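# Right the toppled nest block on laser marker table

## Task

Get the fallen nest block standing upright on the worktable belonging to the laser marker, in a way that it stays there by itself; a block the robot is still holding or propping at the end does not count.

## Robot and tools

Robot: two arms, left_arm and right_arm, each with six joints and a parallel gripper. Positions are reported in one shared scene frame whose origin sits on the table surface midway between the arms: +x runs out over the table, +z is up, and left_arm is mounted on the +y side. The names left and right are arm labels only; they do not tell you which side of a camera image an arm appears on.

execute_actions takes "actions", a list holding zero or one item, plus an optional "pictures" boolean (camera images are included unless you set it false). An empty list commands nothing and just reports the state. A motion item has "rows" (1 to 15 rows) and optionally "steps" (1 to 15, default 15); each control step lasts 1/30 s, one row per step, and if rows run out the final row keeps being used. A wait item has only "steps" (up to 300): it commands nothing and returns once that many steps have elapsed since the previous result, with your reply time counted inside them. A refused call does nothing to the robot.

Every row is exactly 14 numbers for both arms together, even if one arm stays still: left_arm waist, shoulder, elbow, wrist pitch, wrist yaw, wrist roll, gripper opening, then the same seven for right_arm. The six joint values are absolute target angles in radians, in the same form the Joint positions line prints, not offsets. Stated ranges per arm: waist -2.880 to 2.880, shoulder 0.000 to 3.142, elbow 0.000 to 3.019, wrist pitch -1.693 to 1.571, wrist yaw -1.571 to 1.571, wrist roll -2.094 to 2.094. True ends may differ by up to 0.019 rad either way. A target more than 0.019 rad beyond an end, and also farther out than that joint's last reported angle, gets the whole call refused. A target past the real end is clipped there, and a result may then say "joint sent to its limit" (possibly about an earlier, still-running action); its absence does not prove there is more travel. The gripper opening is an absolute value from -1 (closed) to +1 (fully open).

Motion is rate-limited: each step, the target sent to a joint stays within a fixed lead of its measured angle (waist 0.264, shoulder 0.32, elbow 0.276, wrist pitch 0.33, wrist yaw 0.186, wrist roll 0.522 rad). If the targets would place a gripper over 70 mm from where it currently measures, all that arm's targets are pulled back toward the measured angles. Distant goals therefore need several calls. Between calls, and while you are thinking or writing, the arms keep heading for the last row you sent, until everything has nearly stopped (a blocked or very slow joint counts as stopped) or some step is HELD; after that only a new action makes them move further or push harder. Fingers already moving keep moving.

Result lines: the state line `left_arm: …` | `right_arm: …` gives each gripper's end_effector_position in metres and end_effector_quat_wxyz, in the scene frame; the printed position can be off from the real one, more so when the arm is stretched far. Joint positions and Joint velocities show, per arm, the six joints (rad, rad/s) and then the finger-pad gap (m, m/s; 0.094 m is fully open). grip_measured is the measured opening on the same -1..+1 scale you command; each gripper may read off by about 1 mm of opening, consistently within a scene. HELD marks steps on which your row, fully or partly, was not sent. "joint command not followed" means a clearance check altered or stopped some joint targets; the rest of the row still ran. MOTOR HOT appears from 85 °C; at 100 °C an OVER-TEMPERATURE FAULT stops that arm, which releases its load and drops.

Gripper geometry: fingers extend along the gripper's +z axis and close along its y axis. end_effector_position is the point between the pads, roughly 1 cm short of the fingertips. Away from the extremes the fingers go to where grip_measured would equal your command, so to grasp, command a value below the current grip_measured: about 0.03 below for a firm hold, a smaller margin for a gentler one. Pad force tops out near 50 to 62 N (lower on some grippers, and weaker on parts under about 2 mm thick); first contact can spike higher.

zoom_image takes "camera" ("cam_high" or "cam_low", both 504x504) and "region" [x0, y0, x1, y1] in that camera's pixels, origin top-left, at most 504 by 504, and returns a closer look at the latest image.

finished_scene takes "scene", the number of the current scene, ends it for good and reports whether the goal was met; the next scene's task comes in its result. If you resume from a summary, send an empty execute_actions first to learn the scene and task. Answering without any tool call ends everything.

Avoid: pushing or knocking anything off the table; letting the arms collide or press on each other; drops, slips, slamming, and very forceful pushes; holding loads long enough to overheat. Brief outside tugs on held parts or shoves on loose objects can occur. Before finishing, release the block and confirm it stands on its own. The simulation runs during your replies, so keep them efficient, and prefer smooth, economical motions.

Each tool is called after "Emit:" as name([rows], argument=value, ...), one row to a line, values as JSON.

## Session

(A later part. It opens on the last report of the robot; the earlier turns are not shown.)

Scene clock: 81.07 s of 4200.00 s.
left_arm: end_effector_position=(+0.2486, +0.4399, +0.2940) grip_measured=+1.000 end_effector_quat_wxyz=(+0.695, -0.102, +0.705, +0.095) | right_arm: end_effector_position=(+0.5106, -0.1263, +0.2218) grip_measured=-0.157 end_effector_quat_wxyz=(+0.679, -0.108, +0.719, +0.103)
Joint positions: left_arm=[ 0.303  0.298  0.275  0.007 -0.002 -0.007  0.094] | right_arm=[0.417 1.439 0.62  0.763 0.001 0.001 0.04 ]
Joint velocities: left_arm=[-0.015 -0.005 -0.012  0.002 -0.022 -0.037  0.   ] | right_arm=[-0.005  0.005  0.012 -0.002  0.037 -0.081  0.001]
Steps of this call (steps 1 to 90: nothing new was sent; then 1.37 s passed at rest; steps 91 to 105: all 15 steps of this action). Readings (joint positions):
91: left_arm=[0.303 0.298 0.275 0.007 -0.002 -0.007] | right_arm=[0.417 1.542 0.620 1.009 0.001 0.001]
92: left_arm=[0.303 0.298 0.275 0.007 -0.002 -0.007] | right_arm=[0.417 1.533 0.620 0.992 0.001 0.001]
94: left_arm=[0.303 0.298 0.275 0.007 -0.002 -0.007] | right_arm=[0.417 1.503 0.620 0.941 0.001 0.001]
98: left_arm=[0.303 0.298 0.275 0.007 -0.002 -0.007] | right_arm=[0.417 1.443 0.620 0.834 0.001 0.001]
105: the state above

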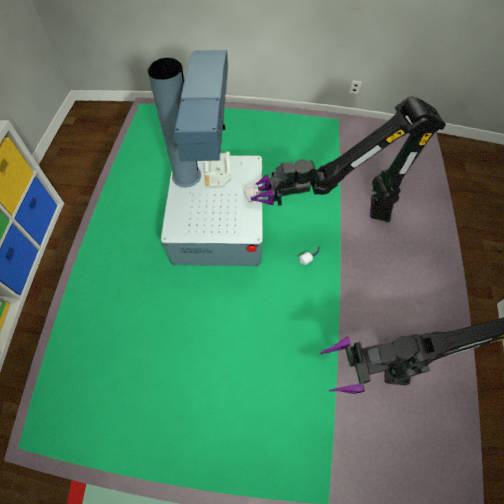

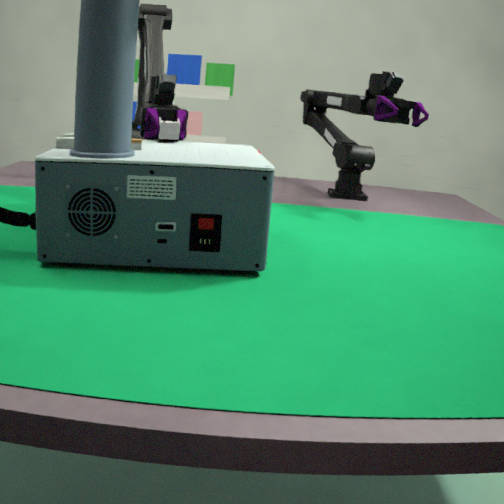

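Emit:
execute_actions([
  {"rows":[[0.3,0.3,0.3,0,0,0,1,0.412,1.465,0.695,0.74,0,0,-0.165]]},
], pictures=false)

Emit:
execute_actions([
  {"rows":[[0.3,0.3,0.3,0,0,0,1,0.412,1.465,0.695,0.74,0,0,-0.14],[0.3,0.3,0.3,0,0,0,1,0.412,1.465,0.695,0.74,0,0,-0.13],[0.3,0.3,0.3,0,0,0,1,0.412,1.465,0.695,0.74,0,0,-0.12],[0.3,0.3,0.3,0,0,0,1,0.412,1.465,0.695,0.74,0,0,-0.1],[0.3,0.3,0.3,0,0,0,1,0.412,1.465,0.695,0.76,0,0,0.6]]},
], pictures=false)

Emit:
execute_actions([
  {"rows":[[0.3,0.3,0.3,0,0,0,1,0.412,1.15,0.45,0.76,0,0,0.6]]},
])

Emit:
zoom_image(camera="cam_high", region=[210,140,330,240])

Scene clock: 85.93 s of 4200.00 s.
left_arm: end_effector_position=(+0.2486, +0.4399, +0.2940) grip_measured=+1.000 end_effector_quat_wxyz=(+0.695, -0.102, +0.705, +0.095) | right_arm: end_effector_position=(+0.5159, -0.1246, +0.2183) grip_measured=-0.152 end_effector_quat_wxyz=(+0.674, -0.109, +0.723, +0.102)
Joint positions: left_arm=[ 0.303  0.298  0.275  0.007 -0.002 -0.007  0.094] | right_arm=[0.417 1.453 0.635 0.748 0.001 0.001 0.04 ]
Joint velocities: left_arm=[-0.005 -0.005  0.002  0.002  0.007 -0.007  0.   ] | right_arm=[-0.005 -0.005 -0.002 -0.007 -0.022 -0.11   0.   ]
Steps of this call (steps 1 to 15: the robot went on to your last target; steps 16 to 90: nothing new was sent; then 1.37 s passed at rest; steps 91 to 105: all 15 steps of this action). Readings (joint positions):
91: left_arm=[0.303 0.298 0.275 0.007 -0.002 -0.007] | right_arm=[0.417 1.440 0.621 0.760 0.001 0.001]
92: left_arm=[0.303 0.298 0.275 0.007 -0.002 -0.007] | right_arm=[0.417 1.443 0.624 0.754 0.001 0.001]
94: left_arm=[0.303 0.298 0.275 0.007 -0.002 -0.007] | right_arm=[0.417 1.449 0.630 0.751 0.001 0.001]
98: left_arm=[0.303 0.298 0.275 0.007 -0.002 -0.007] | right_arm=[0.417 1.453 0.635 0.748 0.001 0.001]
105: the state above

Scene clock: 86.43 s of 4200.00 s.
left_arm: end_effector_position=(+0.2486, +0.4399, +0.2940) grip_measured=+1.000 end_effector_quat_wxyz=(+0.695, -0.102, +0.705, +0.095) | right_arm: end_effector_position=(+0.5171, -0.1243, +0.2205) grip_measured=+0.598 end_effector_quat_wxyz=(+0.676, -0.108, +0.722, +0.102)
Joint positions: left_arm=[ 0.303  0.298  0.275  0.007 -0.002 -0.007  0.094] | right_arm=[0.417 1.453 0.639 0.748 0.001 0.001 0.075]
Joint velocities: left_arm=[-0.015 -0.005 -0.007 -0.007  0.007 -0.007  0.   ] | right_arm=[-0.005 -0.005 -0.007 -0.002  0.051 -0.081 -0.   ]
Steps of this call (steps 1 to 15: all 15 steps of this action). Readings (joint positions):
1: left_arm=[0.303 0.298 0.275 0.007 -0.002 -0.007] | right_arm=[0.417 1.453 0.635 0.748 0.001 0.001]
2: left_arm=[0.303 0.298 0.275 0.007 -0.002 -0.007] | right_arm=[0.417 1.453 0.635 0.748 0.001 0.001]
4: left_arm=[0.303 0.298 0.275 0.007 -0.002 -0.007] | right_arm=[0.417 1.453 0.636 0.748 0.001 0.001]
8: left_arm=[0.303 0.298 0.275 0.007 -0.002 -0.007] | right_arm=[0.417 1.453 0.639 0.748 0.001 0.001]
15: the state above

Scene clock: 86.93 s of 4200.00 s.
left_arm: end_effector_position=(+0.2486, +0.4399, +0.2940) grip_measured=+1.000 end_effector_quat_wxyz=(+0.695, -0.102, +0.705, +0.095) | right_arm: end_effector_position=(+0.4334, -0.1503, +0.2726) grip_measured=+0.598 end_effector_quat_wxyz=(+0.720, -0.102, +0.678, +0.109)
Joint positions: left_arm=[ 0.303  0.298  0.275  0.007 -0.002 -0.007  0.094] | right_arm=[0.417 1.144 0.446 0.758 0.001 0.001 0.075]
Joint velocities: left_arm=[ 0.005 -0.005 -0.002 -0.007  0.037  0.007  0.   ] | right_arm=[-0.015  0.151  0.012 -0.012 -0.007 -0.007  0.   ]
Steps of this call (steps 1 to 15: all 15 steps of this action). Readings (joint positions):
1: left_arm=[0.303 0.298 0.275 0.007 -0.002 -0.007] | right_arm=[0.417 1.439 0.626 0.748 0.001 0.001]
2: left_arm=[0.303 0.298 0.275 0.007 -0.002 -0.007] | right_arm=[0.417 1.402 0.592 0.748 0.001 0.001]
4: left_arm=[0.303 0.298 0.275 0.007 -0.002 -0.007] | right_arm=[0.417 1.281 0.502 0.748 0.001 0.001]
8: left_arm=[0.303 0.298 0.275 0.007 -0.002 -0.007] | right_arm=[0.417 1.110 0.445 0.751 0.001 0.001]
15: the state above

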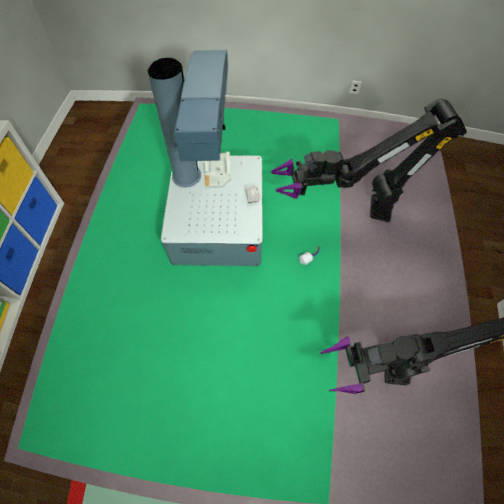

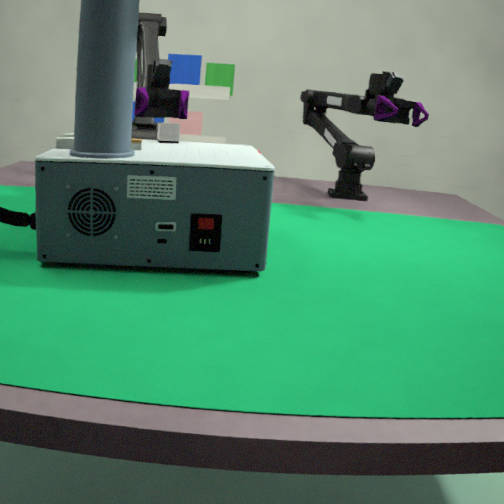

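Region (210, 140, 330, 240) of cam_high's 504x504 image, scaled by 4.200, with more detail than that image has.

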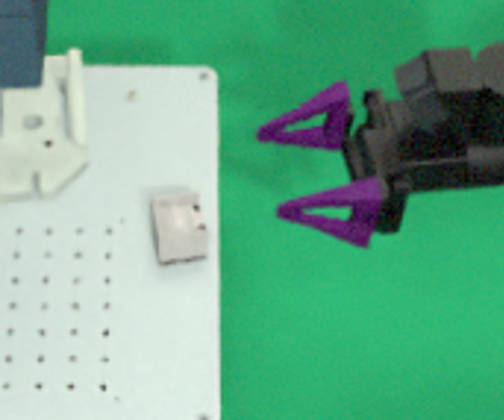

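Emit:
execute_actions([
  {"rows":[[0.3,0.3,0.3,0,0,0,1,0.412,1.15,1.0,0,0,0,0.8]]},
], pictures=false)

Emit:
execute_actions([
  {"rows":[[0.3,0.3,0.3,0,0,0,1,0.412,1.24,0.95,-0.225,0,0,0.8]]},
], pictures=false)

Emit:
execute_actions([
  {"rows":[[0.3,0.3,0.3,0,0,0,1,0.412,1.31,0.92,-0.225,0,0,0.8]]},
])

Scene clock: 90.77 s of 4200.00 s.
left_arm: end_effector_position=(+0.2486, +0.4399, +0.2940) grip_measured=+1.000 end_effector_quat_wxyz=(+0.695, -0.102, +0.705, +0.095) | right_arm: end_effector_position=(+0.5109, -0.1262, +0.3865) grip_measured=+0.798 end_effector_quat_wxyz=(+0.636, -0.114, +0.757, +0.096)
Joint positions: left_arm=[ 0.303  0.298  0.275  0.007 -0.002 -0.007  0.094] | right_arm=[0.417 1.15  0.953 0.025 0.001 0.001 0.084]
Joint velocities: left_arm=[-0.015 -0.005  0.007 -0.012  0.066  0.022  0.   ] | right_arm=[-0.015 -0.063  0.335 -0.071 -0.066  0.037  0.   ]
Steps of this call (steps 1 to 15: the robot went on to your last target; steps 16 to 90: nothing new was sent; then 0.33 s passed at rest; steps 91 to 105: all 15 steps of this action). Readings (joint positions):
91: left_arm=[0.303 0.298 0.275 0.007 -0.002 -0.007] | right_arm=[0.417 1.148 0.459 0.714 0.001 0.001]
92: left_arm=[0.303 0.298 0.275 0.007 -0.002 -0.007] | right_arm=[0.417 1.147 0.487 0.630 0.001 0.001]
94: left_arm=[0.303 0.298 0.275 0.007 -0.002 -0.007] | right_arm=[0.417 1.151 0.565 0.469 0.001 0.001]
98: left_arm=[0.303 0.298 0.275 0.007 -0.002 -0.007] | right_arm=[0.417 1.153 0.746 0.180 0.001 0.001]
105: the state above

Scene clock: 91.27 s of 4200.00 s.
left_arm: end_effector_position=(+0.2486, +0.4399, +0.2940) grip_measured=+1.000 end_effector_quat_wxyz=(+0.695, -0.102, +0.705, +0.095) | right_arm: end_effector_position=(+0.5103, -0.1264, +0.2730) grip_measured=+0.798 end_effector_quat_wxyz=(+0.493, -0.129, +0.857, +0.074)
Joint positions: left_arm=[ 0.303  0.298  0.275  0.007 -0.002 -0.007  0.094] | right_arm=[ 0.417  1.255  0.949 -0.221  0.001  0.001  0.084]
Joint velocities: left_arm=[ 0.005 -0.005  0.022  0.007  0.051  0.007  0.   ] | right_arm=[ 0.005 -0.044 -0.012  0.002 -0.007  0.007  0.   ]
Steps of this call (steps 1 to 15: all 15 steps of this action). Readings (joint positions):
1: left_arm=[0.303 0.298 0.275 0.007 -0.002 -0.007] | right_arm=[0.417 1.151 0.962 -0.012 0.001 0.001]
2: left_arm=[0.303 0.298 0.275 0.007 -0.002 -0.007] | right_arm=[0.417 1.152 0.968 -0.071 0.001 0.001]
4: left_arm=[0.303 0.298 0.275 0.007 -0.002 -0.007] | right_arm=[0.417 1.173 0.965 -0.157 0.001 0.001]
8: left_arm=[0.303 0.298 0.275 0.007 -0.002 -0.007] | right_arm=[0.417 1.242 0.957 -0.212 0.001 0.001]
15: the state above

Scene clock: 91.77 s of 4200.00 s.
left_arm: end_effector_position=(+0.2486, +0.4399, +0.2940) grip_measured=+1.000 end_effector_quat_wxyz=(+0.695, -0.102, +0.705, +0.095) | right_arm: end_effector_position=(+0.5109, -0.1262, +0.2292) grip_measured=+0.798 end_effector_quat_wxyz=(+0.458, -0.132, +0.877, +0.069)
Joint positions: left_arm=[ 0.303  0.298  0.275  0.007 -0.002 -0.007  0.094] | right_arm=[ 0.417  1.312  0.925 -0.221  0.001  0.001  0.084]
Joint velocities: left_arm=[-0.015  0.005 -0.002 -0.007  0.066 -0.037  0.   ] | right_arm=[ 0.005 -0.015 -0.002 -0.022  0.051  0.051 -0.   ]
Steps of this call (steps 1 to 15: all 15 steps of this action). Readings (joint positions):
1: left_arm=[0.303 0.298 0.275 0.007 -0.002 -0.007] | right_arm=[0.417 1.256 0.948 -0.221 0.001 0.001]
2: left_arm=[0.303 0.298 0.275 0.007 -0.002 -0.007] | right_arm=[0.417 1.259 0.948 -0.221 0.001 0.001]
4: left_arm=[0.303 0.298 0.275 0.007 -0.002 -0.007] | right_arm=[0.417 1.274 0.943 -0.221 0.001 0.001]
8: left_arm=[0.303 0.298 0.275 0.007 -0.002 -0.007] | right_arm=[0.417 1.305 0.929 -0.221 0.001 0.001]
15: the state above

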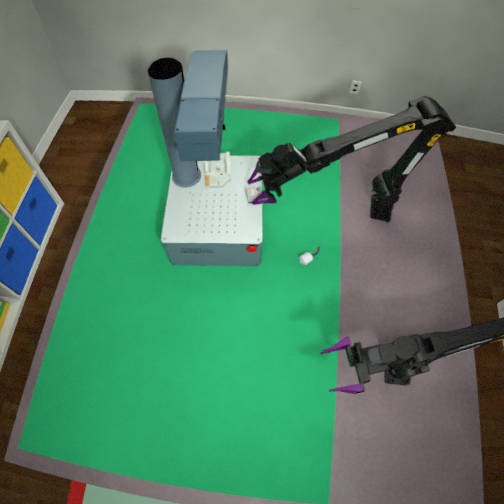

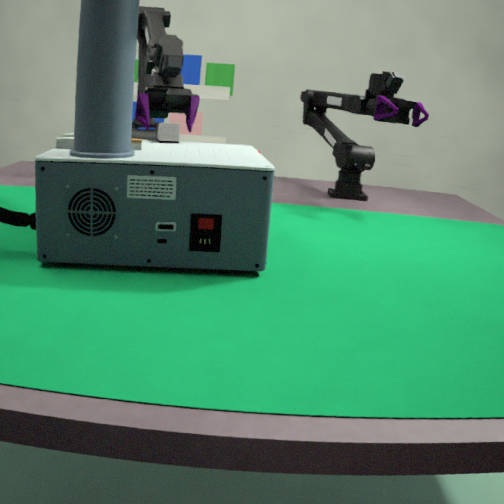

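Emit:
execute_actions([
  {"rows":[[0.3,0.3,0.3,0,0,0,1,0.412,1.36,0.96,-0.19,0,0,0.4]]},
], pictures=false)

Emit:
execute_actions([
  {"rows":[[0.3,0.3,0.3,0,0,0,1,0.412,1.36,0.96,-0.19,0,0,-0.25]]},
], pictures=false)

Emit:
execute_actions([
  {"rows":[[0.3,0.3,0.3,0,0,0,1,0.412,1.36,1.02,-0.19,0,0,-0.25],[0.3,0.3,0.3,0,0,0,1,0.412,1.37,1.05,-0.19,0,0,-0.25],[0.3,0.3,0.3,0,0,0,1,0.42,1.39,1.07,-0.19,0,0,-0.25],[0.3,0.3,0.3,0,0,0,1,0.43,1.42,1.1,-0.19,0,0,-0.25],[0.3,0.3,0.3,0,0,0,1,0.44,1.44,1.12,-0.19,0,0,-0.25],[0.3,0.3,0.3,0,0,0,1,0.45,1.47,1.15,-0.19,0,0,-0.25],[0.3,0.3,0.3,0,0,0,1,0.46,1.49,1.17,-0.19,0,0,-0.25],[0.3,0.3,0.3,0,0,0,1,0.47,1.52,1.2,-0.19,0,0,-0.25],[0.3,0.3,0.3,0,0,0,1,0.48,1.54,1.22,-0.19,0,0,-0.25],[0.3,0.3,0.3,0,0,0,1,0.48,1.57,1.25,-0.19,0,0,-0.25],[0.3,0.3,0.3,0,0,0,1,0.48,1.59,1.27,-0.19,0,0,-0.25],[0.3,0.3,0.3,0,0,0,1,0.48,1.61,1.27,-0.19,0,0,-0.25],[0.3,0.3,0.3,0,0,0,1,0.48,1.63,1.27,-0.19,0,0,-0.25]]},
], pictures=false)

Emit:
execute_actions([
  {"steps":15},
])

Scene clock: 98.27 s of 4200.00 s.
left_arm: end_effector_position=(+0.2486, +0.4399, +0.2940) grip_measured=+1.000 end_effector_quat_wxyz=(+0.695, -0.102, +0.705, +0.095) | right_arm: end_effector_position=(+0.5167, -0.1245, +0.2081) grip_measured=+0.402 end_effector_quat_wxyz=(+0.444, -0.133, +0.884, +0.067)
Joint positions: left_arm=[ 0.303  0.298  0.275  0.007 -0.002 -0.007  0.094] | right_arm=[ 0.417  1.358  0.925 -0.207  0.001  0.001  0.066]
Joint velocities: left_arm=[-0.015  0.005  0.002  0.002  0.066 -0.051  0.   ] | right_arm=[ 0.015 -0.015 -0.007  0.017 -0.022  0.007  0.001]
Steps of this call (steps 1 to 15: the robot went on to your last target; steps 16 to 90: nothing new was sent; then 3.00 s passed at rest; steps 91 to 105: all 15 steps of this action). Readings (joint positions):
91: left_arm=[0.303 0.298 0.275 0.007 -0.002 -0.007] | right_arm=[0.417 1.314 0.925 -0.219 0.001 0.001]
92: left_arm=[0.303 0.298 0.275 0.007 -0.002 -0.007] | right_arm=[0.417 1.319 0.925 -0.213 0.001 0.001]
94: left_arm=[0.303 0.298 0.275 0.007 -0.002 -0.007] | right_arm=[0.417 1.332 0.925 -0.208 0.001 0.001]
98: left_arm=[0.303 0.298 0.275 0.007 -0.002 -0.007] | right_arm=[0.417 1.355 0.925 -0.208 0.001 0.001]
105: the state above

Scene clock: 98.77 s of 4200.00 s.
left_arm: end_effector_position=(+0.2486, +0.4399, +0.2940) grip_measured=+1.000 end_effector_quat_wxyz=(+0.695, -0.102, +0.705, +0.095) | right_arm: end_effector_position=(+0.5168, -0.1248, +0.2081) grip_measured=-0.164 end_effector_quat_wxyz=(+0.444, -0.133, +0.884, +0.067)
Joint positions: left_arm=[ 0.303  0.298  0.275  0.007 -0.002 -0.007  0.094] | right_arm=[ 0.417  1.358  0.925 -0.207  0.002  0.001  0.039]
Joint velocities: left_arm=[-0.015  0.005  0.012  0.007  0.037  0.022  0.   ] | right_arm=[-0.005 -0.005  0.002 -0.017  0.051  0.022 -0.   ]
Steps of this call (steps 1 to 15: all 15 steps of this action). Readings (joint positions):
1: left_arm=[0.303 0.298 0.275 0.007 -0.002 -0.007] | right_arm=[0.417 1.358 0.925 -0.207 0.001 0.001]
2: left_arm=[0.303 0.298 0.275 0.007 -0.002 -0.007] | right_arm=[0.417 1.358 0.925 -0.207 0.001 0.001]
4: left_arm=[0.303 0.298 0.275 0.007 -0.002 -0.007] | right_arm=[0.417 1.358 0.925 -0.207 0.002 0.001]
8: left_arm=[0.303 0.298 0.275 0.007 -0.002 -0.007] | right_arm=[0.417 1.358 0.925 -0.207 0.002 0.001]
15: the state above

Scene clock: 99.27 s of 4200.00 s.
left_arm: end_effector_position=(+0.2486, +0.4399, +0.2940) grip_measured=+1.000 end_effector_quat_wxyz=(+0.695, -0.102, +0.705, +0.095) | right_arm: end_effector_position=(+0.6086, -0.0494, +0.2227) grip_measured=-0.164 end_effector_quat_wxyz=(+0.462, -0.161, +0.868, +0.086)
Joint positions: left_arm=[ 0.303  0.298  0.275  0.007 -0.002 -0.007  0.094] | right_arm=[ 0.484  1.615  1.224 -0.201  0.     0.001  0.039]
Joint velocities: left_arm=[ 0.005 -0.005 -0.002  0.007 -0.022 -0.066  0.   ] | right_arm=[ 0.063  0.376  0.007  0.002 -0.007  0.007 -0.   ]
Steps of this call (steps 1 to 15: all 15 steps of this action). Readings (joint positions):
1: left_arm=[0.303 0.298 0.275 0.007 -0.002 -0.007] | right_arm=[0.417 1.358 0.927 -0.207 0.002 0.001]
2: left_arm=[0.303 0.298 0.275 0.007 -0.002 -0.007] | right_arm=[0.417 1.359 0.931 -0.207 0.002 0.001]
4: left_arm=[0.303 0.298 0.275 0.007 -0.002 -0.007] | right_arm=[0.417 1.373 0.956 -0.207 0.002 0.001]
8: left_arm=[0.303 0.298 0.275 0.007 -0.002 -0.007] | right_arm=[0.432 1.454 1.073 -0.207 0.002 0.001]
15: the state above

Scene clock: 99.77 s of 4200.00 s.
left_arm: end_effector_position=(+0.2486, +0.4399, +0.2940) grip_measured=+1.000 end_effector_quat_wxyz=(+0.695, -0.102, +0.705, +0.095) | right_arm: end_effector_position=(+0.6105, -0.0476, +0.2099) grip_measured=-0.164 end_effector_quat_wxyz=(+0.454, -0.162, +0.872, +0.085)
Joint positions: left_arm=[ 0.303  0.298  0.275  0.007 -0.002 -0.007  0.094] | right_arm=[ 0.485  1.637  1.225 -0.2   -0.001  0.001  0.039]
Joint velocities: left_arm=[-0.005 -0.015  0.002 -0.017  0.066 -0.037  0.   ] | right_arm=[-0.015 -0.005 -0.007 -0.012  0.007  0.037  0.001]
Steps of this call (steps 1 to 15: the robot went on to your last target). Readings (joint positions):
1: left_arm=[0.303 0.298 0.275 0.007 -0.002 -0.007] | right_arm=[0.485 1.626 1.224 -0.201 0.000 0.001]
2: left_arm=[0.303 0.298 0.275 0.007 -0.002 -0.007] | right_arm=[0.485 1.636 1.224 -0.200 -0.001 0.001]
4: left_arm=[0.303 0.298 0.275 0.007 -0.002 -0.007] | right_arm=[0.485 1.637 1.225 -0.200 -0.001 0.001]
8: left_arm=[0.303 0.298 0.275 0.007 -0.002 -0.007] | right_arm=[0.485 1.637 1.225 -0.200 -0.001 0.001]
15: the state above

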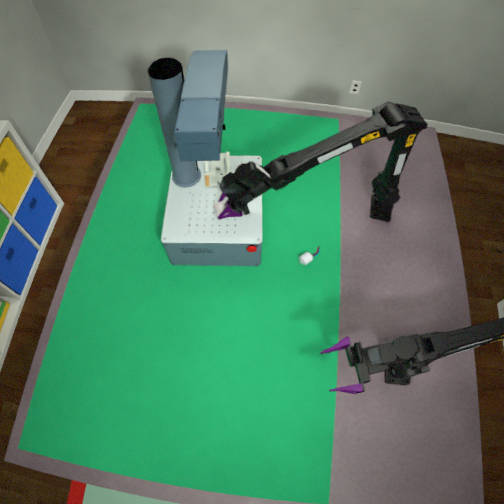

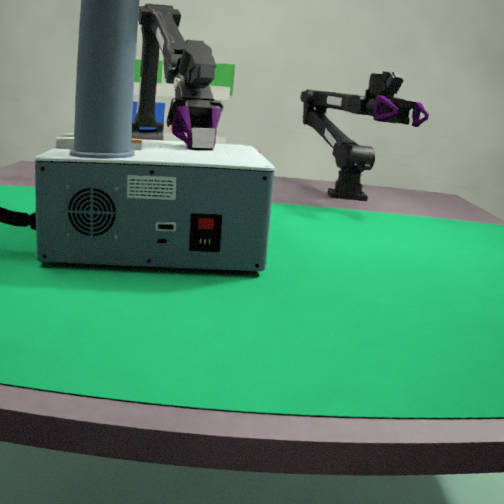

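Emit:
execute_actions([
  {"rows":[[0.3,0.3,0.3,0,0,0,1,0.48,1.63,1.27,-0.19,0,0,0.8]]},
], pictures=false)

Emit:
execute_actions([
  {"rows":[[0.3,0.3,0.3,0,0,0,1,0.48,1.4,1.15,-0.19,0,0,0.8]]},
])

Emit:
finished_scene(scene=1)

Scene clock: 102.57 s of 4200.00 s.
left_arm: end_effector_position=(+0.2486, +0.4399, +0.2940) grip_measured=+1.000 end_effector_quat_wxyz=(+0.695, -0.102, +0.705, +0.095) | right_arm: end_effector_position=(+0.6105, -0.0476, +0.2099) grip_measured=+0.798 end_effector_quat_wxyz=(+0.454, -0.162, +0.872, +0.085)
Joint positions: left_arm=[ 0.303  0.298  0.275  0.007 -0.002 -0.007  0.094] | right_arm=[ 0.485  1.637  1.225 -0.2   -0.001  0.001  0.084]
Joint velocities: left_arm=[-0.005 -0.005 -0.027 -0.032  0.081  0.022  0.   ] | right_arm=[-0.005  0.005  0.007  0.012  0.007 -0.007 -0.   ]
Steps of this call (steps 1 to 15: the robot went on to your last target; steps 16 to 69: nothing new was sent; steps 70 to 84: all 15 steps of this action). Readings (joint positions):
70: left_arm=[0.303 0.298 0.275 0.007 -0.002 -0.007] | right_arm=[0.485 1.637 1.225 -0.200 -0.001 0.001]
71: left_arm=[0.303 0.298 0.275 0.007 -0.002 -0.007] | right_arm=[0.485 1.637 1.225 -0.200 -0.001 0.001]
73: left_arm=[0.303 0.298 0.275 0.007 -0.002 -0.007] | right_arm=[0.485 1.637 1.225 -0.200 -0.001 0.001]
77: left_arm=[0.303 0.298 0.275 0.007 -0.002 -0.007] | right_arm=[0.485 1.637 1.225 -0.200 -0.001 0.001]
84: the state above

Scene clock: 103.07 s of 4200.00 s.
left_arm: end_effector_position=(+0.2486, +0.4399, +0.2940) grip_measured=+1.000 end_effector_quat_wxyz=(+0.695, -0.102, +0.705, +0.095) | right_arm: end_effector_position=(+0.5566, -0.0685, +0.3390) grip_measured=+0.798 end_effector_quat_wxyz=(+0.541, -0.153, +0.821, +0.102)
Joint positions: left_arm=[ 0.303  0.298  0.275  0.007 -0.002 -0.007  0.094] | right_arm=[ 0.485  1.359  1.15  -0.196 -0.001  0.001  0.084]
Joint velocities: left_arm=[-0.015 -0.005 -0.007  0.022  0.007 -0.081  0.   ] | right_arm=[-0.015  0.161 -0.007 -0.012  0.037 -0.022  0.001]
Steps of this call (steps 1 to 15: all 15 steps of this action). Readings (joint positions):
1: left_arm=[0.303 0.298 0.275 0.007 -0.002 -0.007] | right_arm=[0.485 1.628 1.220 -0.199 -0.001 0.001]
2: left_arm=[0.303 0.298 0.275 0.007 -0.002 -0.007] | right_arm=[0.485 1.611 1.204 -0.199 -0.001 0.001]
4: left_arm=[0.303 0.298 0.275 0.007 -0.002 -0.007] | right_arm=[0.485 1.553 1.168 -0.199 -0.001 0.001]
8: left_arm=[0.303 0.298 0.275 0.007 -0.002 -0.007] | right_arm=[0.485 1.427 1.150 -0.199 -0.001 0.001]
15: the state above

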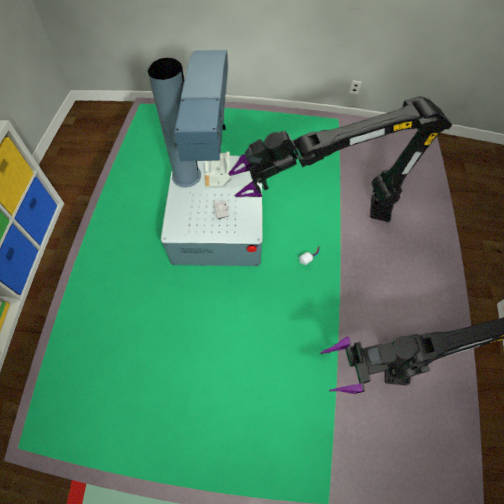

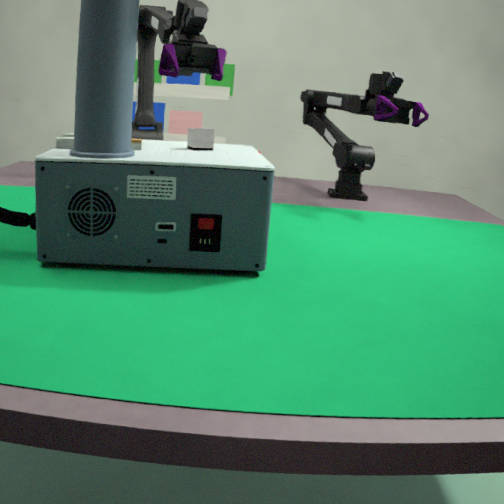

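The scene is finished: the task was done.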